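# Guide a crate along rollers to rest at the stop

## Task

Move the crate along the roller lane until it sits at rest touching the stop. It must never strike the stop or any arm at speed. The cans on its lid must stay where they are and must not be grasped, whether by one gripper or squeezed between two. Arm bases, in metres, with heading in degrees counter-clockwise from +x: arm1 at x=-1.22 y=+0.68 z=+0.94 heading -85; arm2 at x=-0.28 y=+0.68 z=+0.81 heading -99; arm3 at x=+1.43 y=+0.62 z=+0.96 heading -90; arm4 at x=+1.61 y=-0.66 z=+0.84 heading +102; arm5 at x=+0.48 y=-0.65 z=+0.92 heading +82; arm6 at x=-0.80 y=-0.66 z=+0.70 heading +92. At the end, release and pull the arms away; the result only counts if it holds without any robot support.

## Robot and tools

Setup: six identical i2rt Big YAM arms, named arm1 to arm6, each with six revolute joints, a two-finger gripper and a wrist camera (armN_cam_wrist). A fixed room camera, cam_high, looks down on the scene. The three arms with y near +0.68 face roughly -y, the three near y=-0.66 face roughly +y, so the lane lies between the two rows. Each arm reaches about 1.0 m from its joint1 axis. A loose object may occasionally get a brief shove from outside.

Frame: one shared scene frame, origin on the floor, +z up, metres. The hand point lies midway between fingertips; its z axis runs along the fingers and the fingers open along its y axis. Hand poses are derived from the URDF and the true base placement.

execute_actions: argument actions is a list holding exactly one action (or empty, which only reports state and images). The action is an object keyed by arm name ("arm1"..."arm6"); under each goes "joints", an object of absolute joint targets by name, not offsets. Any subset of arms and joints may be given; each named joint is a separate number. Names, units and ranges: joint1_rad -2.879 to 2.879 (base yaw, positive counter-clockwise seen from above, 0 = along the base heading); joint2_rad 0 to 3.141 (shoulder, 0 = upper arm pointing back near level, increasing lifts it up then forward); joint3_rad 0 to 3.019 (elbow, 0 = folded, increasing opens); joint4_rad -1.692 to 1.57 (hand pitch, positive tips fingers up); joint5_rad -1.57 to 1.57 (hand sideways swing, positive to the arm's right); joint6_rad -2.094 to 2.094 (hand roll, positive clockwise viewed from behind); gripper_m 0 to 0.093 (metres between fingertips). Done tolerances: ±0.045, ±0.14, ±0.09, ±0.055, ±0.03, ±0.035 rad and ±0.003 m. Optional cameras: list of camera names, or ["all"]/null/omitted for every camera, [] for none. Any unknown key, name or out-of-range value rejects the whole call and nothing moves. All motions in the action start together; joints travel at different speeds so the hand path can bulge outward. One action runs at most 15 s. Joints you omit may keep pushing toward an earlier target.

wait: seconds 0 to 10; commands nothing, returns state and images like an empty action.

zoom_image: camera (one name) and region [x0, y0, x1, y1] in pixels of that camera's last full image, top-left origin, at most 504 by 504. Wrist images are 504x504 fisheye; cam_high is 672x504.

read_manual: section "licences" only; returns licence text, moves nothing.

finished_scene: scene (integer 1 or 2) closes the current scene irreversibly after the last command is held; the result reports success and gives the next task. Replying without a tool call ends everything.

Result lines: joint_positions gives current readings. joint_status tells how each commanded joint ended: reached; off_target (stopped short, may still push); contact_stop or time_out (target dropped and the joint holds where it is, except a timed-out joint that keeps pushing toward its target or a point at most 0.375, 0.375, 0.113, 0.225, 0.075, 0.3 rad from its position for joints 1-6); not_followed (a self- and inter-arm collision check withheld the arm's targets, usually with a cause line; the gripper part still runs, and the arm may retry those targets on later actions until they pass). on_its_own lists joints acting without a command this call; "held at" is the held target, not the position. Sending a joint its reported position relieves a push. Tiny target changes may not move a joint. Loaded joints sag. MOTOR HOT appears at 85 °C; at 100 °C an OVER-TEMPERATURE FAULT drops that arm and its gripper until cooled, shown as limit_stop_at_motor_heat; resend targets afterward. Heat builds while holding loads, even during your thinking, and partly carries into the next scene. If a call reports a stop, later motion calls in the same reply are skipped. The robots keep holding the last command while you think.

Camera calibration is given per camera (K, distortion, T_world_to_cam, pos_world) and may be slightly off; wrist camera poses follow from joint readings and inherit their errors.

Avoid: letting the crate run fast into the stop or an arm; gripping, tipping or dislodging the cans; anything leaving the work area or hitting the floor; two arms pressing hard together (fails the run), which the collision check may not catch for fingers, gripper housings or cameras; arms pushing hard for long (overheating); drops, slips and slams. Arms do not wait for each other. Finish with grippers open and arms withdrawn so the crate stays put on its own.

Each tool is called after ">>>" in YAML: its name, and indented under it one key for each argument.

## Session

>>> execute_actions:
  actions: []

Scene clock: 0.00 s.
Motor temperatures (°C, as the motors report them): arm1=[26 29 28 29 27 29] | arm2=[27 27 29 29 28 26] | arm3=[29 28 28 27 29 29] | arm4=[28 26 27 28 29 27] | arm5=[29 31 31 28 29 29] | arm6=[27 29 28 28 27 28]
arm1.joint_positions: joint1_rad=-0.480 joint2_rad=+0.545 joint3_rad=+1.389 joint4_rad=-1.317 joint5_rad=+0.058 joint6_rad=+0.142 gripper_m=+0.094
arm1.joint_status: not commanded
arm1.hand: x=-1.3067 y=+0.4960 z=+1.5039 quat_wxyz=(-0.305, -0.748, -0.407, +0.426) (m; scene frame)
arm2.joint_positions: joint1_rad=-0.404 joint2_rad=+0.576 joint3_rad=+1.432 joint4_rad=-1.432 joint5_rad=-0.183 joint6_rad=-0.482 gripper_m=+0.094
arm2.joint_status: not commanded
arm2.hand: x=-0.3650 y=+0.4976 z=+1.3623 quat_wxyz=(-0.204, -0.614, -0.626, +0.434) (m; scene frame)
arm3.joint_positions: joint1_rad=-0.526 joint2_rad=+0.598 joint3_rad=+1.334 joint4_rad=-1.386 joint5_rad=-0.246 joint6_rad=+0.004 gripper_m=+0.094
arm3.joint_status: not commanded
arm3.hand: x=+1.3507 y=+0.4042 z=+1.4643 quat_wxyz=(-0.316, -0.745, -0.492, +0.322) (m; scene frame)
arm4.joint_positions: joint1_rad=+0.401 joint2_rad=+0.492 joint3_rad=+1.360 joint4_rad=-1.289 joint5_rad=-0.072 joint6_rad=-0.491 gripper_m=+0.095
arm4.joint_status: not commanded
arm4.hand: x=+1.4879 y=-0.5145 z=+1.4003 quat_wxyz=(-0.343, +0.820, -0.170, -0.425) (m; scene frame)
arm5.joint_positions: joint1_rad=+0.097 joint2_rad=+0.626 joint3_rad=+1.403 joint4_rad=-1.311 joint5_rad=-0.104 joint6_rad=-0.486 gripper_m=+0.094
arm5.joint_status: not commanded
arm5.hand: x=+0.4668 y=-0.4127 z=+1.4729 quat_wxyz=(-0.412, +0.746, -0.442, -0.280) (m; scene frame)
arm6.joint_positions: joint1_rad=-0.027 joint2_rad=+0.632 joint3_rad=+1.457 joint4_rad=-1.190 joint5_rad=-0.010 joint6_rad=+0.208 gripper_m=+0.095
arm6.joint_status: not commanded
arm6.hand: x=-0.8000 y=-0.4238 z=+1.3095 quat_wxyz=(-0.353, +0.519, -0.634, -0.451) (m; scene frame)
pictures: arm1_cam_wrist, arm2_cam_wrist, arm3_cam_wrist, arm4_cam_wrist, arm5_cam_wrist, arm6_cam_wrist, cam_high
camera_calibration (this result's frames):
arm1_cam_wrist: T_world_to_cam=[[-0.868189, 0.483544, -0.111504, -1.20548], [0.476467, 0.749502, -0.459594, 0.948547], [-0.138661, -0.452142, -0.881102, 1.49344], [0, 0, 0, 1]] pos_world=[-1.29146, 0.547215, 1.61741]
arm2_cam_wrist: T_world_to_cam=[[-0.95057, 0.113376, 0.289072, -0.792849], [0.0188487, 0.950309, -0.310736, -0.039508], [-0.309938, -0.289928, -0.905472, 1.38786], [0, 0, 0, 1]] pos_world=[-0.322764, 0.529814, 1.47358]
arm3_cam_wrist: T_world_to_cam=[[-0.939723, 0.303313, -0.157865, 1.38324], [0.337876, 0.894612, -0.292421, -0.383945], [0.0525326, -0.328134, -0.943169, 1.56443], [0, 0, 0, 1]] pos_world=[1.34741, 0.437269, 1.58162]
arm4_cam_wrist: T_world_to_cam=[[0.567756, 0.707201, 0.42133, -1.07113], [0.813466, -0.403524, -0.418858, -0.831984], [-0.1262, 0.580547, -0.804387, 1.73894], [0, 0, 0, 1]] pos_world=[1.50438, -0.587761, 1.5016]
arm5_cam_wrist: T_world_to_cam=[[0.891402, 0.271645, 0.362784, -0.841019], [0.399269, -0.849444, -0.345005, -0.0228682], [0.214446, 0.452386, -0.865655, 1.48868], [0, 0, 0, 1]] pos_world=[0.439574, -0.464426, 1.5859]
arm6_cam_wrist: T_world_to_cam=[[0.977809, -0.0426623, -0.20511, 1.03522], [-0.150057, -0.825829, -0.54359, 0.247133], [-0.146195, 0.562305, -0.813904, 1.30858], [0, 0, 0, 1]] pos_world=[-0.783856, -0.487566, 1.41173]
Images, in order (width x height): arm1_cam_wrist 504x504, arm2_cam_wrist 504x504, arm3_cam_wrist 504x504, arm4_cam_wrist 504x504, arm5_cam_wrist 504x504, arm6_cam_wrist 504x504, cam_high 672x504.

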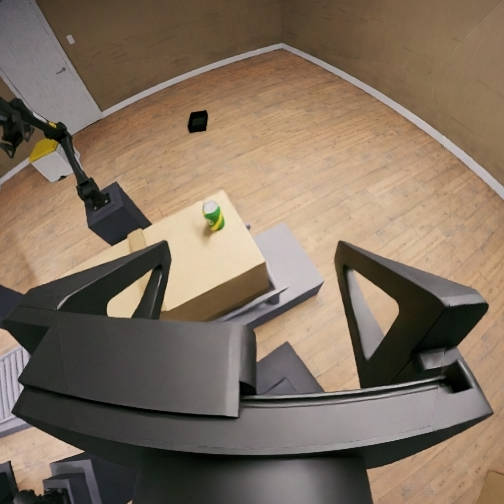

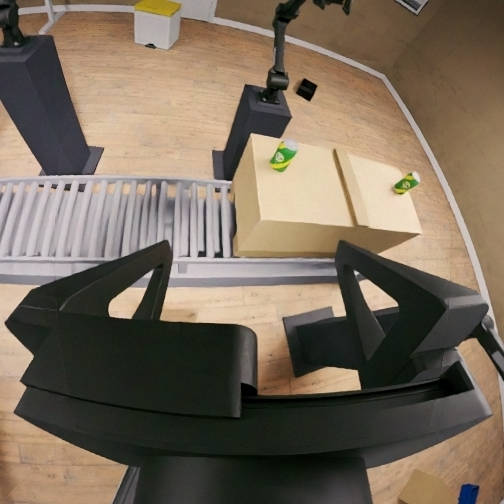

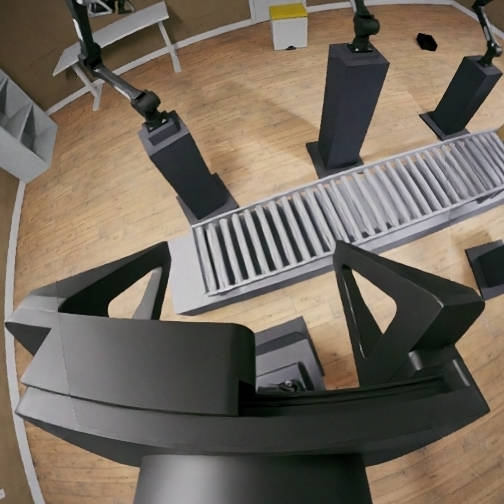

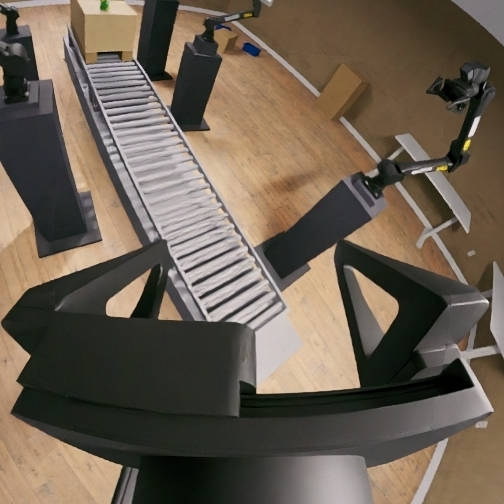

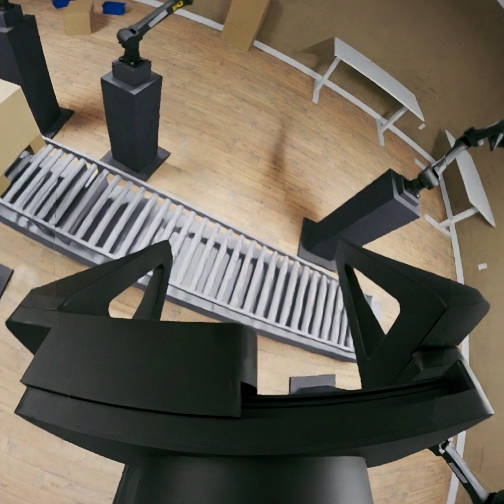

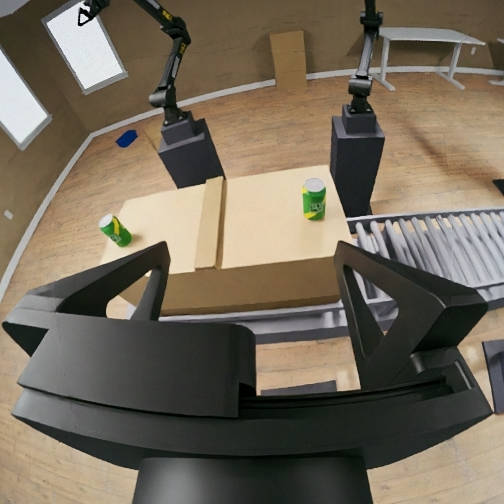

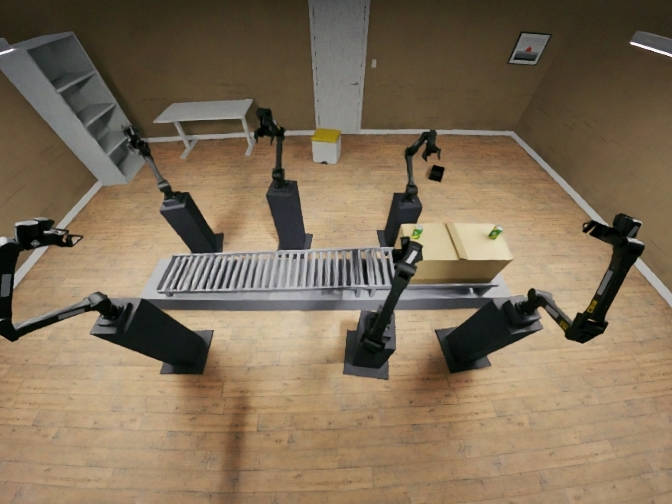

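>>> execute_actions:
  actions:
    - {"arm6":{"joints":{"joint1_rad":0.35,"joint2_rad":2.04,"joint3_rad":2.17,"joint4_rad":-1.56,"joint5_rad":0,"joint6_rad":0.39}},"arm2":{"joints":{"joint1_rad":0.03,"joint2_rad":1.2,"joint3_rad":1.3,"joint4_rad":-1.4,"joint5_rad":0,"joint6_rad":-0.13}},"arm5":{"joints":{"joint1_rad":0.7,"joint2_rad":1.4,"joint3_rad":1.4,"joint4_rad":-1.3,"joint5_rad":0,"joint6_rad":0.58}},"arm3":{"joints":{"joint1_rad":-0.8,"joint2_rad":1.4,"joint3_rad":1.4,"joint4_rad":-1.3,"joint5_rad":0,"joint6_rad":-0.8}}}
  cameras: ["arm6_cam_wrist"]

Scene clock: 2.47 s.
Motor temperatures (°C, as the motors report them): arm1=[26 29 28 29 27 29] | arm2=[27 27 29 29 28 26] | arm3=[29 28 29 27 29 29] | arm4=[28 26 28 28 29 27] | arm5=[29 31 31 28 29 29] | arm6=[27 29 28 28 27 28]
arm1.joint_positions: joint1_rad=-0.480 joint2_rad=+0.545 joint3_rad=+1.389 joint4_rad=-1.317 joint5_rad=+0.058 joint6_rad=+0.142 gripper_m=+0.094
arm1.joint_status: not commanded
arm1.hand: x=-1.3067 y=+0.4960 z=+1.5039 quat_wxyz=(-0.305, -0.748, -0.407, +0.426) (m; scene frame)
arm2.joint_positions: joint1_rad=+0.026 joint2_rad=+1.212 joint3_rad=+1.286 joint4_rad=-1.411 joint5_rad=-0.003 joint6_rad=-0.145 gripper_m=+0.094
arm2.joint_status: all done
arm2.hand: x=-0.3357 y=+0.2930 z=+1.1104 quat_wxyz=(-0.074, -0.697, -0.708, +0.088) (m; scene frame)
arm3.joint_positions: joint1_rad=-0.797 joint2_rad=+1.411 joint3_rad=+1.385 joint4_rad=-1.308 joint5_rad=-0.003 joint6_rad=-0.791 gripper_m=+0.094
arm3.joint_status: all done
arm3.hand: x=+1.0935 y=+0.2893 z=+1.2181 quat_wxyz=(-0.001, -0.702, -0.703, +0.114) (m; scene frame)
arm4.joint_positions: joint1_rad=+0.401 joint2_rad=+0.492 joint3_rad=+1.360 joint4_rad=-1.289 joint5_rad=-0.072 joint6_rad=-0.491 gripper_m=+0.095
arm4.joint_status: not commanded
arm4.hand: x=+1.4879 y=-0.5145 z=+1.4003 quat_wxyz=(-0.343, +0.820, -0.170, -0.425) (m; scene frame)
arm5.joint_positions: joint1_rad=+0.706 joint2_rad=+1.399 joint3_rad=+1.381 joint4_rad=-1.311 joint5_rad=+0.000 joint6_rad=+0.564 gripper_m=+0.094
arm5.joint_status: all done
arm5.hand: x=+0.2297 y=-0.2559 z=+1.1893 quat_wxyz=(-0.032, +0.701, -0.704, -0.114) (m; scene frame)
arm6.joint_positions: joint1_rad=+0.345 joint2_rad=+2.056 joint3_rad=+2.141 joint4_rad=-1.544 joint5_rad=-0.001 joint6_rad=+0.380 gripper_m=+0.095
arm6.joint_status: all done
arm6.hand: x=-1.0471 y=-0.0445 z=+0.9373 quat_wxyz=(-0.023, +0.706, -0.706, -0.060) (m; scene frame)
pictures: arm6_cam_wrist
camera_calibration (this result's frames):
arm6_cam_wrist: T_world_to_cam=[[0.998073, 0.00864889, -0.0614377, 1.10549], [0.0374469, -0.873507, 0.485369, -0.449254], [-0.0494683, -0.486734, -0.872148, 0.865422], [0, 0, 0, 1]] pos_world=[-1.04373, 0.0192432, 1.04075]
Images, in order (width x height): arm6_cam_wrist 504x504.

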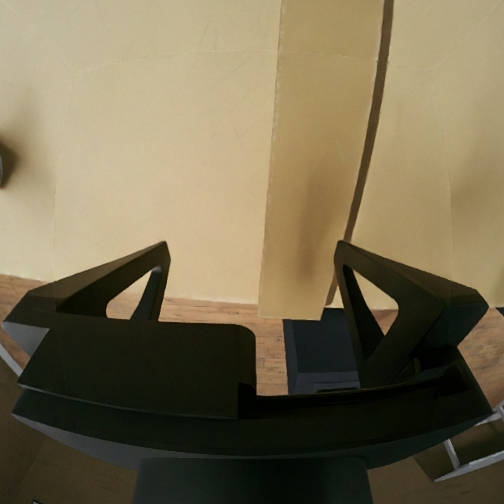

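>>> execute_actions:
  actions:
    - {"arm6":{"joints":{"joint1_rad":0.29,"joint2_rad":2.24,"joint6_rad":0.32}}}
  cameras: ["arm6_cam_wrist"]

>>> execute_actions:
  actions:
    - {"arm6":{"joints":{"gripper_m":0.068,"joint5_rad":-0.08,"joint1_rad":0.17,"joint6_rad":0.2}}}
  cameras: ["arm6_cam_wrist"]

Scene clock: 3.77 s.
Motor temperatures (°C, as the motors report them): arm1=[26 29 28 29 27 29] | arm2=[27 27 30 29 28 26] | arm3=[29 28 30 27 29 29] | arm4=[28 26 28 28 29 27] | arm5=[29 31 32 28 29 29] | arm6=[27 29 29 28 27 28]
arm1.joint_positions: joint1_rad=-0.480 joint2_rad=+0.545 joint3_rad=+1.389 joint4_rad=-1.317 joint5_rad=+0.058 joint6_rad=+0.142 gripper_m=+0.094
arm1.joint_status: not commanded
arm1.hand: x=-1.3067 y=+0.4960 z=+1.5039 quat_wxyz=(-0.305, -0.748, -0.407, +0.426) (m; scene frame)
arm2.joint_positions: joint1_rad=+0.026 joint2_rad=+1.212 joint3_rad=+1.286 joint4_rad=-1.411 joint5_rad=-0.003 joint6_rad=-0.145 gripper_m=+0.094
arm2.joint_status: not commanded
arm2.hand: x=-0.3357 y=+0.2930 z=+1.1104 quat_wxyz=(-0.074, -0.697, -0.708, +0.088) (m; scene frame)
arm3.joint_positions: joint1_rad=-0.797 joint2_rad=+1.411 joint3_rad=+1.385 joint4_rad=-1.308 joint5_rad=-0.003 joint6_rad=-0.791 gripper_m=+0.094
arm3.joint_status: not commanded
arm3.hand: x=+1.0935 y=+0.2893 z=+1.2181 quat_wxyz=(-0.001, -0.702, -0.703, +0.114) (m; scene frame)
arm4.joint_positions: joint1_rad=+0.401 joint2_rad=+0.492 joint3_rad=+1.360 joint4_rad=-1.289 joint5_rad=-0.072 joint6_rad=-0.491 gripper_m=+0.095
arm4.joint_status: not commanded
arm4.hand: x=+1.4879 y=-0.5145 z=+1.4003 quat_wxyz=(-0.343, +0.820, -0.170, -0.425) (m; scene frame)
arm5.joint_positions: joint1_rad=+0.706 joint2_rad=+1.399 joint3_rad=+1.381 joint4_rad=-1.311 joint5_rad=+0.000 joint6_rad=+0.564 gripper_m=+0.094
arm5.joint_status: not commanded
arm5.hand: x=+0.2297 y=-0.2559 z=+1.1893 quat_wxyz=(-0.032, +0.701, -0.704, -0.114) (m; scene frame)
arm6.joint_positions: joint1_rad=+0.286 joint2_rad=+2.192 joint3_rad=+2.170 joint4_rad=-1.559 joint5_rad=-0.001 joint6_rad=+0.333 gripper_m=+0.095
arm6.joint_status: all done
arm6.hand: x=-1.0138 y=-0.0200 z=+0.8603 quat_wxyz=(+0.001, +0.703, -0.712, -0.004) (m; scene frame)
pictures: arm6_cam_wrist
camera_calibration (this result's frames):
arm6_cam_wrist: T_world_to_cam=[[0.999806, -0.00800837, -0.0179817, 1.03135], [0.00394306, -0.813506, 0.581544, -0.507224], [-0.0192854, -0.581502, -0.813316, 0.789991], [0, 0, 0, 1]] pos_world=[-1.01391, 0.0550115, 0.956031]
Images, in order (width x height): arm6_cam_wrist 504x504.

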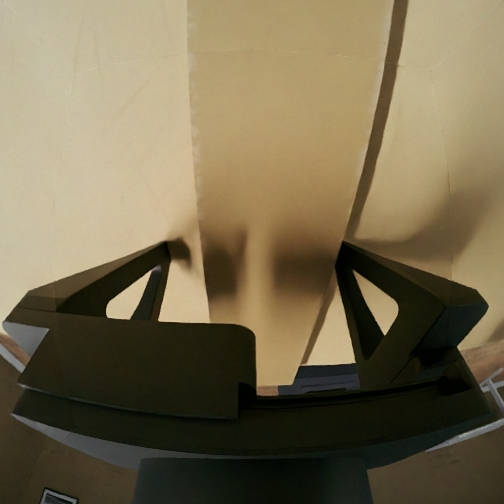

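Scene clock: 5.50 s.
Motor temperatures (°C, as the motors report them): arm1=[26 29 29 29 27 29] | arm2=[27 27 30 29 28 26] | arm3=[29 29 30 27 29 29] | arm4=[28 26 28 28 29 27] | arm5=[29 31 32 28 29 29] | arm6=[27 29 29 28 28 28]
arm1.joint_positions: joint1_rad=-0.480 joint2_rad=+0.545 joint3_rad=+1.389 joint4_rad=-1.317 joint5_rad=+0.058 joint6_rad=+0.142 gripper_m=+0.094
arm1.joint_status: not commanded
arm1.hand: x=-1.3067 y=+0.4960 z=+1.5039 quat_wxyz=(-0.305, -0.748, -0.407, +0.426) (m; scene frame)
arm2.joint_positions: joint1_rad=+0.026 joint2_rad=+1.212 joint3_rad=+1.286 joint4_rad=-1.411 joint5_rad=-0.003 joint6_rad=-0.145 gripper_m=+0.094
arm2.joint_status: not commanded
arm2.hand: x=-0.3357 y=+0.2930 z=+1.1104 quat_wxyz=(-0.074, -0.697, -0.708, +0.088) (m; scene frame)
arm3.joint_positions: joint1_rad=-0.797 joint2_rad=+1.411 joint3_rad=+1.385 joint4_rad=-1.308 joint5_rad=-0.003 joint6_rad=-0.791 gripper_m=+0.094
arm3.joint_status: not commanded
arm3.hand: x=+1.0935 y=+0.2893 z=+1.2181 quat_wxyz=(-0.001, -0.702, -0.703, +0.114) (m; scene frame)
arm4.joint_positions: joint1_rad=+0.401 joint2_rad=+0.492 joint3_rad=+1.360 joint4_rad=-1.289 joint5_rad=-0.072 joint6_rad=-0.491 gripper_m=+0.095
arm4.joint_status: not commanded
arm4.hand: x=+1.4879 y=-0.5145 z=+1.4003 quat_wxyz=(-0.343, +0.820, -0.170, -0.425) (m; scene frame)
arm5.joint_positions: joint1_rad=+0.706 joint2_rad=+1.399 joint3_rad=+1.381 joint4_rad=-1.311 joint5_rad=+0.000 joint6_rad=+0.564 gripper_m=+0.094
arm5.joint_status: not commanded
arm5.hand: x=+0.2297 y=-0.2559 z=+1.1893 quat_wxyz=(-0.032, +0.701, -0.704, -0.114) (m; scene frame)
arm6.joint_positions: joint1_rad=+0.207 joint2_rad=+2.188 joint3_rad=+2.170 joint4_rad=-1.575 joint5_rad=-0.095 joint6_rad=+0.221 gripper_m=+0.068
arm6.joint_status: all done
arm6.hand: x=-0.9771 y=-0.0129 z=+0.8632 quat_wxyz=(+0.044, +0.713, -0.699, -0.024) (m; scene frame)
pictures: arm6_cam_wrist
camera_calibration (this result's frames):
arm6_cam_wrist: T_world_to_cam=[[0.993957, 0.0230888, -0.107318, 1.06658], [0.083642, -0.792439, 0.604189, -0.444706], [-0.0710926, -0.609514, -0.789581, 0.72564], [0, 0, 0, 1]] pos_world=[-0.971351, 0.0652585, 0.956101]
Images, in order (width x height): arm6_cam_wrist 504x504.

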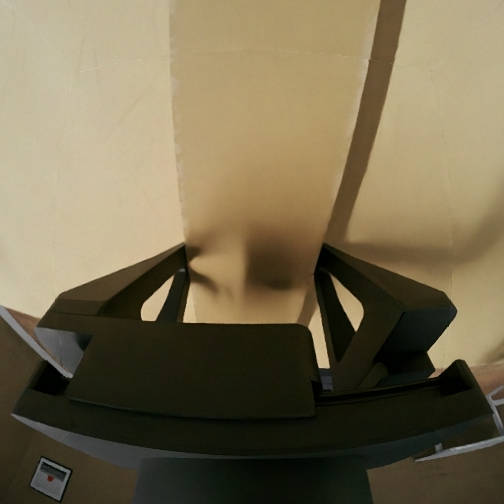

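Reduce tilt while pushing.

>>> execute_actions:
  actions:
    - {"arm6":{"joints":{"joint5_rad":-0.03,"joint1_rad":0.04,"joint6_rad":0.07}}}
  cameras: []

>>> execute_actions:
  actions:
    - {"arm6":{"joints":{"joint1_rad":-0.11,"joint6_rad":-0.09,"joint2_rad":2.25}}}
  cameras: []

>>> execute_actions:
  actions:
    - {"arm6":{"joints":{"joint1_rad":-0.26,"joint6_rad":-0.24,"joint2_rad":2.26}}}
  cameras: []

>>> execute_actions:
  actions:
    - {"arm6":{"joints":{"joint1_rad":-0.41,"joint6_rad":-0.39,"joint2_rad":2.27}}}
  cameras: []

>>> execute_actions:
  actions:
    - {"arm6":{"joints":{"joint1_rad":-0.56,"joint6_rad":-0.54,"joint2_rad":2.27}}}
  cameras: []

>>> execute_actions:
  actions:
    - {"arm6":{"joints":{"joint1_rad":-0.69,"joint6_rad":-0.67,"joint2_rad":2.28}}}
  cameras: []

>>> execute_actions:
  actions:
    - {"arm2":{"joints":{"joint2_rad":1.69,"joint3_rad":1.27,"joint4_rad":-0.87,"joint1_rad":-0.03,"joint6_rad":-0.19}}}
  cameras: ["arm2_cam_wrist","cam_high","arm6_cam_wrist"]

Scene clock: 8.70 s.
Motor temperatures (°C, as the motors report them): arm1=[26 29 29 29 27 29] | arm2=[27 27 31 29 28 26] | arm3=[29 29 31 27 29 29] | arm4=[28 26 29 28 29 27] | arm5=[29 31 33 28 29 29] | arm6=[27 30 29 28 28 28]
arm1.joint_positions: joint1_rad=-0.480 joint2_rad=+0.545 joint3_rad=+1.389 joint4_rad=-1.317 joint5_rad=+0.058 joint6_rad=+0.142 gripper_m=+0.094
arm1.joint_status: not commanded
arm1.hand: x=-1.3067 y=+0.4960 z=+1.5039 quat_wxyz=(-0.305, -0.748, -0.407, +0.426) (m; scene frame)
arm2.joint_positions: joint1_rad=+0.026 joint2_rad=+1.212 joint3_rad=+1.286 joint4_rad=-1.411 joint5_rad=-0.003 joint6_rad=-0.145 gripper_m=+0.094
arm2.joint_status: not commanded
arm2.hand: x=-0.3357 y=+0.2930 z=+1.1104 quat_wxyz=(-0.074, -0.697, -0.708, +0.088) (m; scene frame)
arm3.joint_positions: joint1_rad=-0.797 joint2_rad=+1.411 joint3_rad=+1.385 joint4_rad=-1.308 joint5_rad=-0.003 joint6_rad=-0.791 gripper_m=+0.094
arm3.joint_status: not commanded
arm3.hand: x=+1.0935 y=+0.2893 z=+1.2181 quat_wxyz=(-0.001, -0.702, -0.703, +0.114) (m; scene frame)
arm4.joint_positions: joint1_rad=+0.401 joint2_rad=+0.492 joint3_rad=+1.360 joint4_rad=-1.289 joint5_rad=-0.072 joint6_rad=-0.491 gripper_m=+0.095
arm4.joint_status: not commanded
arm4.hand: x=+1.4879 y=-0.5145 z=+1.4003 quat_wxyz=(-0.343, +0.820, -0.170, -0.425) (m; scene frame)
arm5.joint_positions: joint1_rad=+0.706 joint2_rad=+1.399 joint3_rad=+1.381 joint4_rad=-1.311 joint5_rad=+0.000 joint6_rad=+0.564 gripper_m=+0.094
arm5.joint_status: not commanded
arm5.hand: x=+0.2297 y=-0.2559 z=+1.1893 quat_wxyz=(-0.032, +0.701, -0.704, -0.114) (m; scene frame)
arm6.joint_positions: joint1_rad=+0.005 joint2_rad=+2.188 joint3_rad=+2.170 joint4_rad=-1.584 joint5_rad=-0.009 joint6_rad=+0.084 gripper_m=+0.068
arm6.joint_status: all done
arm6.hand: x=-0.8283 y=+0.0075 z=+0.8617 quat_wxyz=(+0.012, +0.691, -0.723, +0.000) (m; scene frame)
pictures: none
No camera images: the call's "cameras" was empty. Leave "cameras" out to get every camera's image.

Scene clock: 10.70 s.
Motor temperatures (°C, as the motors report them): arm1=[26 29 29 29 27 29] | arm2=[27 27 32 29 28 26] | arm3=[29 29 32 27 29 29] | arm4=[28 26 29 28 29 27] | arm5=[29 31 33 28 29 29] | arm6=[27 30 30 28 28 28]
arm1.joint_positions: joint1_rad=-0.480 joint2_rad=+0.545 joint3_rad=+1.389 joint4_rad=-1.317 joint5_rad=+0.058 joint6_rad=+0.142 gripper_m=+0.094
arm1.joint_status: not commanded
arm1.hand: x=-1.3067 y=+0.4960 z=+1.5039 quat_wxyz=(-0.305, -0.748, -0.407, +0.426) (m; scene frame)
arm2.joint_positions: joint1_rad=+0.026 joint2_rad=+1.212 joint3_rad=+1.286 joint4_rad=-1.411 joint5_rad=-0.003 joint6_rad=-0.145 gripper_m=+0.094
arm2.joint_status: not commanded
arm2.hand: x=-0.3357 y=+0.2930 z=+1.1104 quat_wxyz=(-0.074, -0.697, -0.708, +0.088) (m; scene frame)
arm3.joint_positions: joint1_rad=-0.797 joint2_rad=+1.411 joint3_rad=+1.385 joint4_rad=-1.308 joint5_rad=-0.003 joint6_rad=-0.791 gripper_m=+0.094
arm3.joint_status: not commanded
arm3.hand: x=+1.0935 y=+0.2893 z=+1.2181 quat_wxyz=(-0.001, -0.702, -0.703, +0.114) (m; scene frame)
arm4.joint_positions: joint1_rad=+0.401 joint2_rad=+0.492 joint3_rad=+1.360 joint4_rad=-1.289 joint5_rad=-0.072 joint6_rad=-0.491 gripper_m=+0.095
arm4.joint_status: not commanded
arm4.hand: x=+1.4879 y=-0.5145 z=+1.4003 quat_wxyz=(-0.343, +0.820, -0.170, -0.425) (m; scene frame)
arm5.joint_positions: joint1_rad=+0.706 joint2_rad=+1.399 joint3_rad=+1.381 joint4_rad=-1.311 joint5_rad=+0.000 joint6_rad=+0.564 gripper_m=+0.094
arm5.joint_status: not commanded
arm5.hand: x=+0.2297 y=-0.2559 z=+1.1893 quat_wxyz=(-0.032, +0.701, -0.704, -0.114) (m; scene frame)
arm6.joint_positions: joint1_rad=-0.109 joint2_rad=+2.188 joint3_rad=+2.170 joint4_rad=-1.581 joint5_rad=-0.023 joint6_rad=-0.078 gripper_m=+0.068
arm6.joint_status: all done
arm6.hand: x=-0.7547 y=+0.0071 z=+0.8611 quat_wxyz=(+0.016, +0.708, -0.706, -0.008) (m; scene frame)
pictures: none
No camera images: the call's "cameras" was empty. Leave "cameras" out to get every camera's image.

Scene clock: 12.70 s.
Motor temperatures (°C, as the motors report them): arm1=[26 29 30 29 27 29] | arm2=[27 27 32 29 28 26] | arm3=[29 29 32 27 29 29] | arm4=[28 26 29 28 29 27] | arm5=[29 31 33 28 29 29] | arm6=[27 30 30 28 28 28]
arm1.joint_positions: joint1_rad=-0.480 joint2_rad=+0.545 joint3_rad=+1.389 joint4_rad=-1.317 joint5_rad=+0.058 joint6_rad=+0.142 gripper_m=+0.094
arm1.joint_status: not commanded
arm1.hand: x=-1.3067 y=+0.4960 z=+1.5039 quat_wxyz=(-0.305, -0.748, -0.407, +0.426) (m; scene frame)
arm2.joint_positions: joint1_rad=+0.026 joint2_rad=+1.212 joint3_rad=+1.286 joint4_rad=-1.411 joint5_rad=-0.003 joint6_rad=-0.145 gripper_m=+0.094
arm2.joint_status: not commanded
arm2.hand: x=-0.3357 y=+0.2930 z=+1.1104 quat_wxyz=(-0.074, -0.697, -0.708, +0.088) (m; scene frame)
arm3.joint_positions: joint1_rad=-0.797 joint2_rad=+1.411 joint3_rad=+1.385 joint4_rad=-1.308 joint5_rad=-0.003 joint6_rad=-0.791 gripper_m=+0.094
arm3.joint_status: not commanded
arm3.hand: x=+1.0935 y=+0.2893 z=+1.2181 quat_wxyz=(-0.001, -0.702, -0.703, +0.114) (m; scene frame)
arm4.joint_positions: joint1_rad=+0.401 joint2_rad=+0.492 joint3_rad=+1.360 joint4_rad=-1.289 joint5_rad=-0.072 joint6_rad=-0.491 gripper_m=+0.095
arm4.joint_status: not commanded
arm4.hand: x=+1.4879 y=-0.5145 z=+1.4003 quat_wxyz=(-0.343, +0.820, -0.170, -0.425) (m; scene frame)
arm5.joint_positions: joint1_rad=+0.706 joint2_rad=+1.399 joint3_rad=+1.381 joint4_rad=-1.311 joint5_rad=+0.000 joint6_rad=+0.564 gripper_m=+0.094
arm5.joint_status: not commanded
arm5.hand: x=+0.2297 y=-0.2559 z=+1.1893 quat_wxyz=(-0.032, +0.701, -0.704, -0.114) (m; scene frame)
arm6.joint_positions: joint1_rad=-0.281 joint2_rad=+2.188 joint3_rad=+2.172 joint4_rad=-1.542 joint5_rad=-0.010 joint6_rad=-0.242 gripper_m=+0.068
arm6.joint_status: all done
arm6.hand: x=-0.6356 y=-0.0015 z=+0.8604 quat_wxyz=(-0.005, +0.705, -0.709, -0.016) (m; scene frame)
pictures: none
No camera images: the call's "cameras" was empty. Leave "cameras" out to get every camera's image.

Scene clock: 14.67 s.
Motor temperatures (°C, as the motors report them): arm1=[26 29 30 29 27 29] | arm2=[27 27 32 29 28 26] | arm3=[29 29 32 27 29 29] | arm4=[28 26 29 28 29 27] | arm5=[29 31 34 28 29 29] | arm6=[27 30 30 28 28 28]
arm1.joint_positions: joint1_rad=-0.480 joint2_rad=+0.545 joint3_rad=+1.389 joint4_rad=-1.317 joint5_rad=+0.058 joint6_rad=+0.142 gripper_m=+0.094
arm1.joint_status: not commanded
arm1.hand: x=-1.3067 y=+0.4960 z=+1.5039 quat_wxyz=(-0.305, -0.748, -0.407, +0.426) (m; scene frame)
arm2.joint_positions: joint1_rad=+0.026 joint2_rad=+1.212 joint3_rad=+1.286 joint4_rad=-1.411 joint5_rad=-0.003 joint6_rad=-0.145 gripper_m=+0.094
arm2.joint_status: not commanded
arm2.hand: x=-0.3357 y=+0.2930 z=+1.1104 quat_wxyz=(-0.074, -0.697, -0.708, +0.088) (m; scene frame)
arm3.joint_positions: joint1_rad=-0.797 joint2_rad=+1.411 joint3_rad=+1.385 joint4_rad=-1.308 joint5_rad=-0.003 joint6_rad=-0.791 gripper_m=+0.094
arm3.joint_status: not commanded
arm3.hand: x=+1.0935 y=+0.2893 z=+1.2181 quat_wxyz=(-0.001, -0.702, -0.703, +0.114) (m; scene frame)
arm4.joint_positions: joint1_rad=+0.401 joint2_rad=+0.492 joint3_rad=+1.360 joint4_rad=-1.289 joint5_rad=-0.072 joint6_rad=-0.491 gripper_m=+0.095
arm4.joint_status: not commanded
arm4.hand: x=+1.4879 y=-0.5145 z=+1.4003 quat_wxyz=(-0.343, +0.820, -0.170, -0.425) (m; scene frame)
arm5.joint_positions: joint1_rad=+0.706 joint2_rad=+1.399 joint3_rad=+1.381 joint4_rad=-1.311 joint5_rad=+0.000 joint6_rad=+0.564 gripper_m=+0.094
arm5.joint_status: not commanded
arm5.hand: x=+0.2297 y=-0.2559 z=+1.1893 quat_wxyz=(-0.032, +0.701, -0.704, -0.114) (m; scene frame)
arm6.joint_positions: joint1_rad=-0.404 joint2_rad=+2.189 joint3_rad=+2.178 joint4_rad=-1.546 joint5_rad=-0.025 joint6_rad=-0.391 gripper_m=+0.068
arm6.joint_status: all done
arm6.hand: x=-0.5581 y=-0.0253 z=+0.8608 quat_wxyz=(-0.003, +0.714, -0.700, -0.022) (m; scene frame)
pictures: none
No camera images: the call's "cameras" was empty. Leave "cameras" out to get every camera's image.

Scene clock: 16.90 s.
Motor temperatures (°C, as the motors report them): arm1=[26 29 30 29 27 29] | arm2=[27 27 33 29 28 26] | arm3=[29 29 33 27 29 29] | arm4=[28 26 30 28 29 27] | arm5=[29 31 34 28 29 29] | arm6=[27 30 30 28 28 28]
arm1.joint_positions: joint1_rad=-0.480 joint2_rad=+0.545 joint3_rad=+1.389 joint4_rad=-1.317 joint5_rad=+0.058 joint6_rad=+0.142 gripper_m=+0.094
arm1.joint_status: not commanded
arm1.hand: x=-1.3067 y=+0.4960 z=+1.5039 quat_wxyz=(-0.305, -0.748, -0.407, +0.426) (m; scene frame)
arm2.joint_positions: joint1_rad=+0.026 joint2_rad=+1.212 joint3_rad=+1.286 joint4_rad=-1.411 joint5_rad=-0.003 joint6_rad=-0.145 gripper_m=+0.094
arm2.joint_status: not commanded
arm2.hand: x=-0.3357 y=+0.2930 z=+1.1104 quat_wxyz=(-0.074, -0.697, -0.708, +0.088) (m; scene frame)
arm3.joint_positions: joint1_rad=-0.797 joint2_rad=+1.411 joint3_rad=+1.385 joint4_rad=-1.308 joint5_rad=-0.003 joint6_rad=-0.791 gripper_m=+0.094
arm3.joint_status: not commanded
arm3.hand: x=+1.0935 y=+0.2893 z=+1.2181 quat_wxyz=(-0.001, -0.702, -0.703, +0.114) (m; scene frame)
arm4.joint_positions: joint1_rad=+0.401 joint2_rad=+0.492 joint3_rad=+1.360 joint4_rad=-1.289 joint5_rad=-0.072 joint6_rad=-0.491 gripper_m=+0.095
arm4.joint_status: not commanded
arm4.hand: x=+1.4879 y=-0.5145 z=+1.4003 quat_wxyz=(-0.343, +0.820, -0.170, -0.425) (m; scene frame)
arm5.joint_positions: joint1_rad=+0.706 joint2_rad=+1.399 joint3_rad=+1.381 joint4_rad=-1.311 joint5_rad=+0.000 joint6_rad=+0.564 gripper_m=+0.094
arm5.joint_status: not commanded
arm5.hand: x=+0.2297 y=-0.2559 z=+1.1893 quat_wxyz=(-0.032, +0.701, -0.704, -0.114) (m; scene frame)
arm6.joint_positions: joint1_rad=-0.568 joint2_rad=+2.195 joint3_rad=+2.189 joint4_rad=-1.524 joint5_rad=-0.021 joint6_rad=-0.546 gripper_m=+0.068
arm6.joint_status: all done
arm6.hand: x=-0.4525 y=-0.0669 z=+0.8599 quat_wxyz=(-0.019, +0.711, -0.702, -0.023) (m; scene frame)
pictures: none
No camera images: the call's "cameras" was empty. Leave "cameras" out to get every camera's image.

Scene clock: 19.50 s.
Motor temperatures (°C, as the motors report them): arm1=[26 29 30 29 27 29] | arm2=[27 27 33 29 28 26] | arm3=[29 29 33 27 29 29] | arm4=[28 26 30 28 29 27] | arm5=[29 31 34 28 29 29] | arm6=[27 30 30 28 28 28]
arm1.joint_positions: joint1_rad=-0.480 joint2_rad=+0.545 joint3_rad=+1.389 joint4_rad=-1.317 joint5_rad=+0.058 joint6_rad=+0.142 gripper_m=+0.094
arm1.joint_status: not commanded
arm1.hand: x=-1.3067 y=+0.4960 z=+1.5039 quat_wxyz=(-0.305, -0.748, -0.407, +0.426) (m; scene frame)
arm2.joint_positions: joint1_rad=+0.026 joint2_rad=+1.212 joint3_rad=+1.286 joint4_rad=-1.411 joint5_rad=-0.003 joint6_rad=-0.145 gripper_m=+0.094
arm2.joint_status: not commanded
arm2.hand: x=-0.3357 y=+0.2930 z=+1.1104 quat_wxyz=(-0.074, -0.697, -0.708, +0.088) (m; scene frame)
arm3.joint_positions: joint1_rad=-0.797 joint2_rad=+1.411 joint3_rad=+1.385 joint4_rad=-1.308 joint5_rad=-0.003 joint6_rad=-0.791 gripper_m=+0.094
arm3.joint_status: not commanded
arm3.hand: x=+1.0935 y=+0.2893 z=+1.2181 quat_wxyz=(-0.001, -0.702, -0.703, +0.114) (m; scene frame)
arm4.joint_positions: joint1_rad=+0.401 joint2_rad=+0.492 joint3_rad=+1.360 joint4_rad=-1.289 joint5_rad=-0.072 joint6_rad=-0.491 gripper_m=+0.095
arm4.joint_status: not commanded
arm4.hand: x=+1.4879 y=-0.5145 z=+1.4003 quat_wxyz=(-0.343, +0.820, -0.170, -0.425) (m; scene frame)
arm5.joint_positions: joint1_rad=+0.706 joint2_rad=+1.399 joint3_rad=+1.381 joint4_rad=-1.311 joint5_rad=+0.000 joint6_rad=+0.564 gripper_m=+0.094
arm5.joint_status: not commanded
arm5.hand: x=+0.2297 y=-0.2559 z=+1.1893 quat_wxyz=(-0.032, +0.701, -0.704, -0.114) (m; scene frame)
arm6.joint_positions: joint1_rad=-0.755 joint2_rad=+2.217 joint3_rad=+2.236 joint4_rad=-1.451 joint5_rad=-0.010 joint6_rad=-0.668 gripper_m=+0.068
arm6.joint_status: joint1_rad off_target (ended at -0.755, target -0.690); the others done
arm6.hand: x=-0.3269 y=-0.1207 z=+0.8639 quat_wxyz=(-0.071, +0.686, -0.724, -0.020) (m; scene frame)
pictures: none
No camera images: the call's "cameras" was empty. Leave "cameras" out to get every camera's image.

Scene clock: 20.77 s.
Motor temperatures (°C, as the motors report them): arm1=[26 29 31 29 27 29] | arm2=[27 27 33 29 28 26] | arm3=[29 29 33 27 29 29] | arm4=[28 26 30 28 29 27] | arm5=[29 31 34 28 29 29] | arm6=[28 30 30 28 28 28]
arm1.joint_positions: joint1_rad=-0.480 joint2_rad=+0.545 joint3_rad=+1.389 joint4_rad=-1.317 joint5_rad=+0.058 joint6_rad=+0.142 gripper_m=+0.094
arm1.joint_status: not commanded
arm1.hand: x=-1.3067 y=+0.4960 z=+1.5039 quat_wxyz=(-0.305, -0.748, -0.407, +0.426) (m; scene frame)
arm2.joint_positions: joint1_rad=-0.025 joint2_rad=+1.709 joint3_rad=+1.256 joint4_rad=-0.887 joint5_rad=-0.003 joint6_rad=-0.175 gripper_m=+0.094
arm2.joint_status: all done
arm2.hand: x=-0.3810 y=+0.1481 z=+0.9015 quat_wxyz=(-0.069, -0.704, -0.701, +0.091) (m; scene frame)
arm3.joint_positions: joint1_rad=-0.797 joint2_rad=+1.411 joint3_rad=+1.385 joint4_rad=-1.308 joint5_rad=-0.003 joint6_rad=-0.791 gripper_m=+0.094
arm3.joint_status: not commanded
arm3.hand: x=+1.0935 y=+0.2893 z=+1.2181 quat_wxyz=(-0.001, -0.702, -0.703, +0.114) (m; scene frame)
arm4.joint_positions: joint1_rad=+0.401 joint2_rad=+0.492 joint3_rad=+1.360 joint4_rad=-1.289 joint5_rad=-0.072 joint6_rad=-0.491 gripper_m=+0.095
arm4.joint_status: not commanded
arm4.hand: x=+1.4879 y=-0.5145 z=+1.4003 quat_wxyz=(-0.343, +0.820, -0.170, -0.425) (m; scene frame)
arm5.joint_positions: joint1_rad=+0.706 joint2_rad=+1.399 joint3_rad=+1.381 joint4_rad=-1.311 joint5_rad=+0.000 joint6_rad=+0.564 gripper_m=+0.094
arm5.joint_status: not commanded
arm5.hand: x=+0.2297 y=-0.2559 z=+1.1893 quat_wxyz=(-0.032, +0.701, -0.704, -0.114) (m; scene frame)
arm6.joint_positions: joint1_rad=-0.755 joint2_rad=+2.217 joint3_rad=+2.236 joint4_rad=-1.451 joint5_rad=-0.011 joint6_rad=-0.668 gripper_m=+0.068
arm6.joint_status: not commanded
arm6.hand: x=-0.3270 y=-0.1206 z=+0.8639 quat_wxyz=(-0.071, +0.686, -0.723, -0.020) (m; scene frame)
pictures: arm2_cam_wrist, arm6_cam_wrist, cam_high
camera_calibration (this result's frames):
arm2_cam_wrist: T_world_to_cam=[[-0.99991, -0.00206722, 0.0132758, -0.388333], [0.00337944, 0.91763, 0.397422, -0.48973], [-0.0130038, 0.397431, -0.91754, 0.886521], [0, 0, 0, 1]] pos_world=[-0.375115, 0.0962567, 1.0132]
arm6_cam_wrist: T_world_to_cam=[[0.997039, -0.0510505, 0.0575016, 0.272644], [-0.0722883, -0.877208, 0.474637, -0.534088], [0.0262104, -0.477389, -0.878301, 0.831187], [0, 0, 0, 1]] pos_world=[-0.332231, -0.057788, 0.967853]
Images, in order (width x height): arm2_cam_wrist 504x504, arm6_cam_wrist 504x504, cam_high 672x504.

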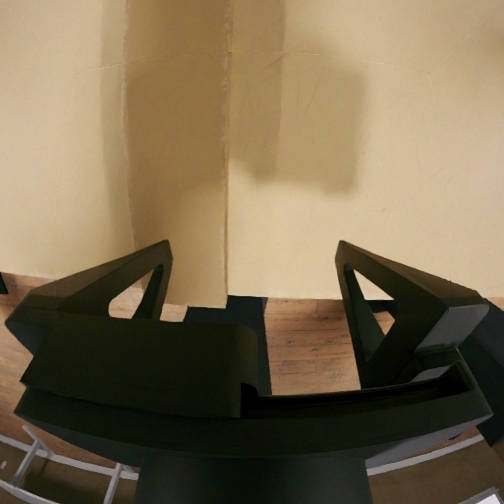

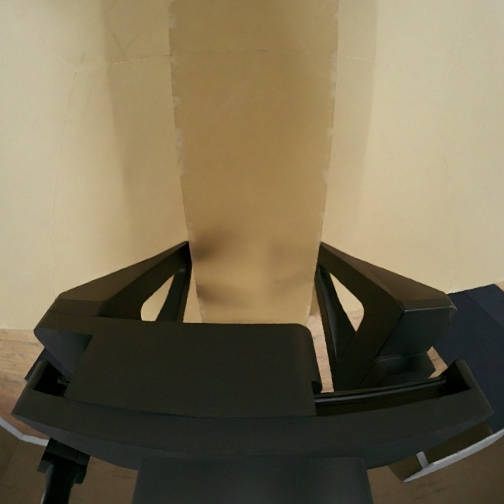

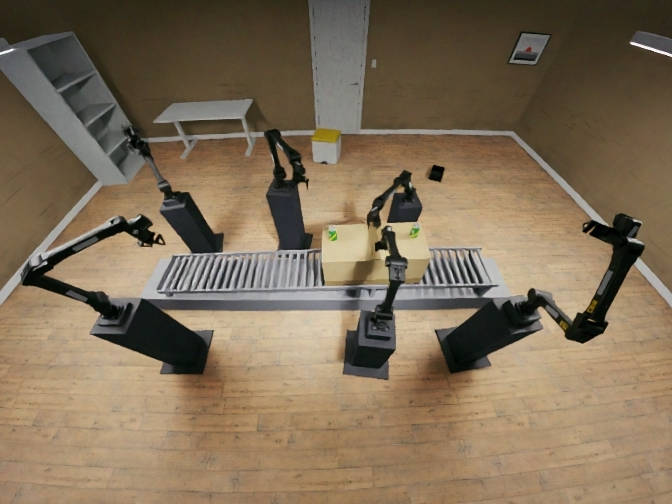

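>>> execute_actions:
  actions:
    - {"arm2":{"joints":{"joint1_rad":0.065,"joint6_rad":-0.08}}}
  cameras: []

>>> execute_actions:
  actions:
    - {"arm2":{"joints":{"joint2_rad":1.89,"joint4_rad":-0.77}}}
  cameras: []

>>> execute_actions:
  actions:
    - {"arm2":{"joints":{"gripper_m":0.068,"joint5_rad":0.15,"joint1_rad":0.04}}}
  cameras: ["arm2_cam_wrist"]

Scene clock: 22.43 s.
Motor temperatures (°C, as the motors report them): arm1=[26 29 31 29 27 29] | arm2=[27 28 33 29 28 26] | arm3=[29 29 33 27 29 29] | arm4=[28 26 30 28 29 27] | arm5=[29 31 35 28 29 29] | arm6=[28 30 30 28 28 28]
arm1.joint_positions: joint1_rad=-0.480 joint2_rad=+0.545 joint3_rad=+1.389 joint4_rad=-1.317 joint5_rad=+0.058 joint6_rad=+0.142 gripper_m=+0.094
arm1.joint_status: not commanded
arm1.hand: x=-1.3067 y=+0.4960 z=+1.5039 quat_wxyz=(-0.305, -0.748, -0.407, +0.426) (m; scene frame)
arm2.joint_positions: joint1_rad=+0.072 joint2_rad=+1.709 joint3_rad=+1.256 joint4_rad=-0.887 joint5_rad=-0.001 joint6_rad=-0.095 gripper_m=+0.094
arm2.joint_status: all done
arm2.hand: x=-0.3289 y=+0.1412 z=+0.9019 quat_wxyz=(-0.077, -0.698, -0.707, +0.085) (m; scene frame)
arm3.joint_positions: joint1_rad=-0.797 joint2_rad=+1.411 joint3_rad=+1.385 joint4_rad=-1.308 joint5_rad=-0.003 joint6_rad=-0.791 gripper_m=+0.094
arm3.joint_status: not commanded
arm3.hand: x=+1.0935 y=+0.2893 z=+1.2181 quat_wxyz=(-0.001, -0.702, -0.703, +0.114) (m; scene frame)
arm4.joint_positions: joint1_rad=+0.401 joint2_rad=+0.492 joint3_rad=+1.360 joint4_rad=-1.289 joint5_rad=-0.072 joint6_rad=-0.491 gripper_m=+0.095
arm4.joint_status: not commanded
arm4.hand: x=+1.4879 y=-0.5145 z=+1.4003 quat_wxyz=(-0.343, +0.820, -0.170, -0.425) (m; scene frame)
arm5.joint_positions: joint1_rad=+0.706 joint2_rad=+1.399 joint3_rad=+1.381 joint4_rad=-1.311 joint5_rad=+0.000 joint6_rad=+0.564 gripper_m=+0.094
arm5.joint_status: not commanded
arm5.hand: x=+0.2297 y=-0.2559 z=+1.1893 quat_wxyz=(-0.032, +0.701, -0.704, -0.114) (m; scene frame)
arm6.joint_positions: joint1_rad=-0.755 joint2_rad=+2.217 joint3_rad=+2.236 joint4_rad=-1.451 joint5_rad=-0.011 joint6_rad=-0.668 gripper_m=+0.068
arm6.joint_status: not commanded
arm6.hand: x=-0.3270 y=-0.1206 z=+0.8639 quat_wxyz=(-0.071, +0.686, -0.723, -0.020) (m; scene frame)
pictures: none
No camera images: the call's "cameras" was empty. Leave "cameras" out to get every camera's image.

Scene clock: 23.43 s.
Motor temperatures (°C, as the motors report them): arm1=[26 29 31 29 27 29] | arm2=[27 28 33 29 28 26] | arm3=[29 29 33 27 29 29] | arm4=[28 26 30 28 29 27] | arm5=[29 31 35 28 29 29] | arm6=[28 31 30 28 28 28]
arm1.joint_positions: joint1_rad=-0.480 joint2_rad=+0.545 joint3_rad=+1.389 joint4_rad=-1.317 joint5_rad=+0.058 joint6_rad=+0.142 gripper_m=+0.094
arm1.joint_status: not commanded
arm1.hand: x=-1.3067 y=+0.4960 z=+1.5039 quat_wxyz=(-0.305, -0.748, -0.407, +0.426) (m; scene frame)
arm2.joint_positions: joint1_rad=+0.078 joint2_rad=+1.817 joint3_rad=+1.272 joint4_rad=-0.781 joint5_rad=+0.007 joint6_rad=-0.091 gripper_m=+0.094
arm2.joint_status: all done
arm2.hand: x=-0.3287 y=+0.1163 z=+0.8564 quat_wxyz=(-0.078, -0.697, -0.706, +0.092) (m; scene frame)
arm3.joint_positions: joint1_rad=-0.797 joint2_rad=+1.411 joint3_rad=+1.385 joint4_rad=-1.308 joint5_rad=-0.003 joint6_rad=-0.791 gripper_m=+0.094
arm3.joint_status: not commanded
arm3.hand: x=+1.0935 y=+0.2893 z=+1.2181 quat_wxyz=(-0.001, -0.702, -0.703, +0.114) (m; scene frame)
arm4.joint_positions: joint1_rad=+0.401 joint2_rad=+0.492 joint3_rad=+1.360 joint4_rad=-1.289 joint5_rad=-0.072 joint6_rad=-0.491 gripper_m=+0.095
arm4.joint_status: not commanded
arm4.hand: x=+1.4879 y=-0.5145 z=+1.4003 quat_wxyz=(-0.343, +0.820, -0.170, -0.425) (m; scene frame)
arm5.joint_positions: joint1_rad=+0.706 joint2_rad=+1.399 joint3_rad=+1.381 joint4_rad=-1.311 joint5_rad=+0.000 joint6_rad=+0.564 gripper_m=+0.094
arm5.joint_status: not commanded
arm5.hand: x=+0.2297 y=-0.2559 z=+1.1893 quat_wxyz=(-0.032, +0.701, -0.704, -0.114) (m; scene frame)
arm6.joint_positions: joint1_rad=-0.754 joint2_rad=+2.217 joint3_rad=+2.235 joint4_rad=-1.451 joint5_rad=-0.009 joint6_rad=-0.668 gripper_m=+0.068
arm6.joint_status: not commanded
arm6.hand: x=-0.3273 y=-0.1207 z=+0.8637 quat_wxyz=(-0.070, +0.687, -0.723, -0.019) (m; scene frame)
pictures: none
No camera images: the call's "cameras" was empty. Leave "cameras" out to get every camera's image.

Scene clock: 25.40 s.
Motor temperatures (°C, as the motors report them): arm1=[26 29 31 29 27 29] | arm2=[27 28 33 29 28 26] | arm3=[29 29 34 27 29 29] | arm4=[28 26 30 28 29 27] | arm5=[29 31 35 28 29 29] | arm6=[28 31 30 28 28 28]
arm1.joint_positions: joint1_rad=-0.480 joint2_rad=+0.545 joint3_rad=+1.389 joint4_rad=-1.317 joint5_rad=+0.058 joint6_rad=+0.142 gripper_m=+0.094
arm1.joint_status: not commanded
arm1.hand: x=-1.3067 y=+0.4960 z=+1.5039 quat_wxyz=(-0.305, -0.748, -0.407, +0.426) (m; scene frame)
arm2.joint_positions: joint1_rad=+0.086 joint2_rad=+1.818 joint3_rad=+1.272 joint4_rad=-0.775 joint5_rad=+0.096 joint6_rad=-0.088 gripper_m=+0.068
arm2.joint_status: joint1_rad time_out (moved +0.008 of -0.038); joint5_rad time_out (moved +0.089 of +0.143); the others done
arm2.on_its_own: joint1_rad reads +0.086 and still pushes toward +0.040 since a time_out; joint5_rad reads +0.096 and still pushes toward +0.150 since a time_out
arm2.hand: x=-0.3397 y=+0.1159 z=+0.8568 quat_wxyz=(-0.047, -0.699, -0.703, +0.122) (m; scene frame)
arm3.joint_positions: joint1_rad=-0.797 joint2_rad=+1.411 joint3_rad=+1.385 joint4_rad=-1.308 joint5_rad=-0.003 joint6_rad=-0.791 gripper_m=+0.094
arm3.joint_status: not commanded
arm3.hand: x=+1.0935 y=+0.2893 z=+1.2181 quat_wxyz=(-0.001, -0.702, -0.703, +0.114) (m; scene frame)
arm4.joint_positions: joint1_rad=+0.401 joint2_rad=+0.492 joint3_rad=+1.360 joint4_rad=-1.289 joint5_rad=-0.072 joint6_rad=-0.491 gripper_m=+0.095
arm4.joint_status: not commanded
arm4.hand: x=+1.4879 y=-0.5145 z=+1.4003 quat_wxyz=(-0.343, +0.820, -0.170, -0.425) (m; scene frame)
arm5.joint_positions: joint1_rad=+0.706 joint2_rad=+1.399 joint3_rad=+1.381 joint4_rad=-1.311 joint5_rad=+0.000 joint6_rad=+0.564 gripper_m=+0.094
arm5.joint_status: not commanded
arm5.hand: x=+0.2297 y=-0.2559 z=+1.1893 quat_wxyz=(-0.032, +0.701, -0.704, -0.114) (m; scene frame)
arm6.joint_positions: joint1_rad=-0.751 joint2_rad=+2.217 joint3_rad=+2.235 joint4_rad=-1.458 joint5_rad=-0.008 joint6_rad=-0.668 gripper_m=+0.068
arm6.joint_status: not commanded
arm6.hand: x=-0.3297 y=-0.1207 z=+0.8635 quat_wxyz=(-0.067, +0.688, -0.723, -0.018) (m; scene frame)
pictures: arm2_cam_wrist
camera_calibration (this result's frames):
arm2_cam_wrist: T_world_to_cam=[[-0.995942, -0.0038774, 0.089909, -0.410631], [0.0311543, 0.922439, 0.384884, -0.422934], [-0.0844279, 0.386123, -0.918575, 0.836822], [0, 0, 0, 1]] pos_world=[-0.325138, 0.065422, 0.968384]
Images, in order (width x height): arm2_cam_wrist 504x504.

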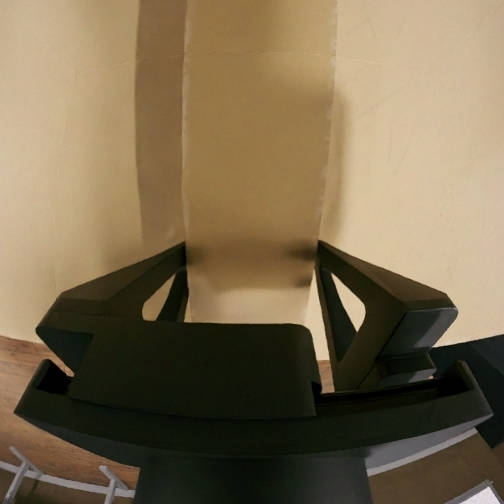

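>>> execute_actions:
  actions:
    - {"arm6":{"joints":{"gripper_m":0.085,"joint1_rad":-0.77,"joint2_rad":1.2}}}
  cameras: []

>>> execute_actions:
  actions:
    - {"arm2":{"joints":{"joint1_rad":0.16,"joint6_rad":0.1,"joint2_rad":2.0,"joint3_rad":1.43,"joint4_rad":-0.92}},"arm6":{"joints":{"joint1_rad":0}}}
  cameras: []

>>> execute_actions:
  actions:
    - {"arm2":{"joints":{"joint1_rad":0.29,"joint6_rad":0.23,"joint2_rad":2.1,"joint3_rad":1.59,"joint4_rad":-1.07}}}
  cameras: []

>>> execute_actions:
  actions:
    - {"arm2":{"joints":{"joint1_rad":0.42,"joint6_rad":0.36,"joint2_rad":2.2,"joint3_rad":1.74,"joint4_rad":-1.21}}}
  cameras: []

>>> execute_actions:
  actions:
    - {"arm2":{"joints":{"joint1_rad":0.55,"joint6_rad":0.49,"joint2_rad":2.3,"joint3_rad":1.89,"joint4_rad":-1.35}}}
  cameras: []

>>> execute_actions:
  actions:
    - {"arm2":{"joints":{"joint1_rad":0.68,"joint6_rad":0.61,"joint2_rad":2.32}}}
  cameras: ["arm2_cam_wrist","cam_high"]

Scene clock: 28.53 s.
Motor temperatures (°C, as the motors report them): arm1=[26 29 31 29 27 29] | arm2=[27 28 33 29 30 26] | arm3=[29 29 34 27 29 29] | arm4=[28 26 30 28 29 27] | arm5=[29 31 35 28 29 29] | arm6=[28 31 30 28 28 28]
arm1.joint_positions: joint1_rad=-0.480 joint2_rad=+0.545 joint3_rad=+1.389 joint4_rad=-1.317 joint5_rad=+0.058 joint6_rad=+0.142 gripper_m=+0.094
arm1.joint_status: not commanded
arm1.hand: x=-1.3067 y=+0.4960 z=+1.5039 quat_wxyz=(-0.305, -0.748, -0.407, +0.426) (m; scene frame)
arm2.joint_positions: joint1_rad=+0.152 joint2_rad=+1.824 joint3_rad=+1.272 joint4_rad=-0.768 joint5_rad=+0.061 joint6_rad=-0.058 gripper_m=+0.068
arm2.joint_status: not commanded
arm2.on_its_own: joint1_rad reads +0.152 and still pushes toward +0.040 since a time_out; joint5_rad reads +0.061 and still pushes toward +0.150 since a time_out
arm2.hand: x=-0.2961 y=+0.1121 z=+0.8540 quat_wxyz=(-0.066, -0.685, -0.718, +0.108) (m; scene frame)
arm3.joint_positions: joint1_rad=-0.797 joint2_rad=+1.411 joint3_rad=+1.385 joint4_rad=-1.308 joint5_rad=-0.003 joint6_rad=-0.791 gripper_m=+0.094
arm3.joint_status: not commanded
arm3.hand: x=+1.0935 y=+0.2893 z=+1.2181 quat_wxyz=(-0.001, -0.702, -0.703, +0.114) (m; scene frame)
arm4.joint_positions: joint1_rad=+0.401 joint2_rad=+0.492 joint3_rad=+1.360 joint4_rad=-1.289 joint5_rad=-0.072 joint6_rad=-0.491 gripper_m=+0.095
arm4.joint_status: not commanded
arm4.hand: x=+1.4879 y=-0.5145 z=+1.4003 quat_wxyz=(-0.343, +0.820, -0.170, -0.425) (m; scene frame)
arm5.joint_positions: joint1_rad=+0.706 joint2_rad=+1.399 joint3_rad=+1.381 joint4_rad=-1.311 joint5_rad=+0.000 joint6_rad=+0.564 gripper_m=+0.094
arm5.joint_status: not commanded
arm5.hand: x=+0.2297 y=-0.2559 z=+1.1893 quat_wxyz=(-0.032, +0.701, -0.704, -0.114) (m; scene frame)
arm6.joint_positions: joint1_rad=-0.777 joint2_rad=+1.204 joint3_rad=+2.159 joint4_rad=-1.543 joint5_rad=-0.028 joint6_rad=-0.672 gripper_m=+0.085
arm6.joint_status: all done
arm6.hand: x=-0.5460 y=-0.3914 z=+1.3898 quat_wxyz=(-0.471, +0.602, -0.642, -0.056) (m; scene frame)
pictures: none
No camera images: the call's "cameras" was empty. Leave "cameras" out to get every camera's image.

Scene clock: 30.57 s.
Motor temperatures (°C, as the motors report them): arm1=[26 29 31 29 27 29] | arm2=[27 28 33 29 30 26] | arm3=[29 29 34 27 29 29] | arm4=[28 26 30 28 29 27] | arm5=[29 32 35 28 29 29] | arm6=[28 30 30 28 28 28]
arm1.joint_positions: joint1_rad=-0.480 joint2_rad=+0.545 joint3_rad=+1.389 joint4_rad=-1.317 joint5_rad=+0.058 joint6_rad=+0.142 gripper_m=+0.094
arm1.joint_status: not commanded
arm1.hand: x=-1.3067 y=+0.4960 z=+1.5039 quat_wxyz=(-0.305, -0.748, -0.407, +0.426) (m; scene frame)
arm2.joint_positions: joint1_rad=+0.307 joint2_rad=+1.928 joint3_rad=+1.430 joint4_rad=-0.932 joint5_rad=+0.083 joint6_rad=+0.143 gripper_m=+0.068
arm2.joint_status: joint1_rad time_out (moved +0.155 of +0.008); joint6_rad time_out (moved +0.202 of +0.158); the others done
arm2.on_its_own: joint1_rad reads +0.307 and still pushes toward +0.160 since a time_out; joint5_rad reads +0.083 and still pushes toward +0.150 since a time_out; joint6_rad reads +0.143 and still pushes toward +0.100 since a time_out
arm2.hand: x=-0.2089 y=+0.0974 z=+0.8492 quat_wxyz=(-0.034, -0.704, -0.706, +0.072) (m; scene frame)
arm3.joint_positions: joint1_rad=-0.797 joint2_rad=+1.411 joint3_rad=+1.385 joint4_rad=-1.308 joint5_rad=-0.003 joint6_rad=-0.791 gripper_m=+0.094
arm3.joint_status: not commanded
arm3.hand: x=+1.0935 y=+0.2893 z=+1.2181 quat_wxyz=(-0.001, -0.702, -0.703, +0.114) (m; scene frame)
arm4.joint_positions: joint1_rad=+0.401 joint2_rad=+0.492 joint3_rad=+1.360 joint4_rad=-1.289 joint5_rad=-0.072 joint6_rad=-0.491 gripper_m=+0.095
arm4.joint_status: not commanded
arm4.hand: x=+1.4879 y=-0.5145 z=+1.4003 quat_wxyz=(-0.343, +0.820, -0.170, -0.425) (m; scene frame)
arm5.joint_positions: joint1_rad=+0.706 joint2_rad=+1.399 joint3_rad=+1.381 joint4_rad=-1.311 joint5_rad=+0.000 joint6_rad=+0.564 gripper_m=+0.094
arm5.joint_status: not commanded
arm5.hand: x=+0.2297 y=-0.2559 z=+1.1893 quat_wxyz=(-0.032, +0.701, -0.704, -0.114) (m; scene frame)
arm6.joint_positions: joint1_rad=-0.004 joint2_rad=+1.204 joint3_rad=+2.159 joint4_rad=-1.543 joint5_rad=-0.029 joint6_rad=-0.672 gripper_m=+0.085
arm6.joint_status: all done
arm6.hand: x=-0.8120 y=-0.2960 z=+1.3936 quat_wxyz=(-0.420, +0.799, -0.365, -0.229) (m; scene frame)
pictures: none
No camera images: the call's "cameras" was empty. Leave "cameras" out to get every camera's image.

not run: a stop came earlier in this reply.

not run: a stop came earlier in this reply.

not run: a stop came earlier in this reply.

not run: a stop came earlier in this reply.

Lag ~0.13; adjust.

>>> execute_actions:
  actions:
    - {"arm2":{"joints":{"joint1_rad":0.28,"joint6_rad":0.26,"joint2_rad":2.11,"joint3_rad":1.59,"joint4_rad":-1.07}}}
  cameras: []

>>> execute_actions:
  actions:
    - {"arm2":{"joints":{"joint1_rad":0.4,"joint6_rad":0.38,"joint2_rad":2.21,"joint3_rad":1.74,"joint4_rad":-1.22}}}
  cameras: []

>>> execute_actions:
  actions:
    - {"arm2":{"joints":{"joint1_rad":0.52,"joint6_rad":0.5,"joint2_rad":2.31,"joint3_rad":1.87,"joint4_rad":-1.36}}}
  cameras: []

>>> execute_actions:
  actions:
    - {"arm2":{"joints":{"joint1_rad":0.64,"joint6_rad":0.61,"joint2_rad":2.33}}}
  cameras: ["arm2_cam_wrist","cam_high"]

Scene clock: 33.23 s.
Motor temperatures (°C, as the motors report them): arm1=[26 29 31 29 27 29] | arm2=[28 28 33 29 31 26] | arm3=[29 29 34 27 29 29] | arm4=[28 26 30 28 29 27] | arm5=[29 32 35 28 29 29] | arm6=[27 30 30 28 28 28]
arm1.joint_positions: joint1_rad=-0.480 joint2_rad=+0.545 joint3_rad=+1.389 joint4_rad=-1.317 joint5_rad=+0.058 joint6_rad=+0.142 gripper_m=+0.094
arm1.joint_status: not commanded
arm1.hand: x=-1.3067 y=+0.4960 z=+1.5039 quat_wxyz=(-0.305, -0.748, -0.407, +0.426) (m; scene frame)
arm2.joint_positions: joint1_rad=+0.422 joint2_rad=+2.036 joint3_rad=+1.599 joint4_rad=-1.074 joint5_rad=+0.083 joint6_rad=+0.293 gripper_m=+0.068
arm2.joint_status: joint1_rad time_out (moved +0.115 of -0.027); the others done
arm2.on_its_own: joint1_rad reads +0.422 and still pushes toward +0.280 since a time_out; joint5_rad reads +0.083 and still pushes toward +0.150 since a time_out
arm2.hand: x=-0.1357 y=+0.0853 z=+0.8454 quat_wxyz=(-0.008, -0.716, -0.696, +0.047) (m; scene frame)
arm3.joint_positions: joint1_rad=-0.797 joint2_rad=+1.411 joint3_rad=+1.385 joint4_rad=-1.308 joint5_rad=-0.003 joint6_rad=-0.791 gripper_m=+0.094
arm3.joint_status: not commanded
arm3.hand: x=+1.0935 y=+0.2893 z=+1.2181 quat_wxyz=(-0.001, -0.702, -0.703, +0.114) (m; scene frame)
arm4.joint_positions: joint1_rad=+0.401 joint2_rad=+0.492 joint3_rad=+1.360 joint4_rad=-1.289 joint5_rad=-0.072 joint6_rad=-0.491 gripper_m=+0.095
arm4.joint_status: not commanded
arm4.hand: x=+1.4879 y=-0.5145 z=+1.4003 quat_wxyz=(-0.343, +0.820, -0.170, -0.425) (m; scene frame)
arm5.joint_positions: joint1_rad=+0.706 joint2_rad=+1.399 joint3_rad=+1.381 joint4_rad=-1.311 joint5_rad=+0.000 joint6_rad=+0.564 gripper_m=+0.094
arm5.joint_status: not commanded
arm5.hand: x=+0.2297 y=-0.2559 z=+1.1893 quat_wxyz=(-0.032, +0.701, -0.704, -0.114) (m; scene frame)
arm6.joint_positions: joint1_rad=-0.004 joint2_rad=+1.204 joint3_rad=+2.159 joint4_rad=-1.543 joint5_rad=-0.029 joint6_rad=-0.672 gripper_m=+0.085
arm6.joint_status: not commanded
arm6.hand: x=-0.8120 y=-0.2960 z=+1.3936 quat_wxyz=(-0.420, +0.799, -0.365, -0.229) (m; scene frame)
pictures: none
No camera images: the call's "cameras" was empty. Leave "cameras" out to get every camera's image.

not run: a stop came earlier in this reply.

not run: a stop came earlier in this reply.

not run: a stop came earlier in this reply.


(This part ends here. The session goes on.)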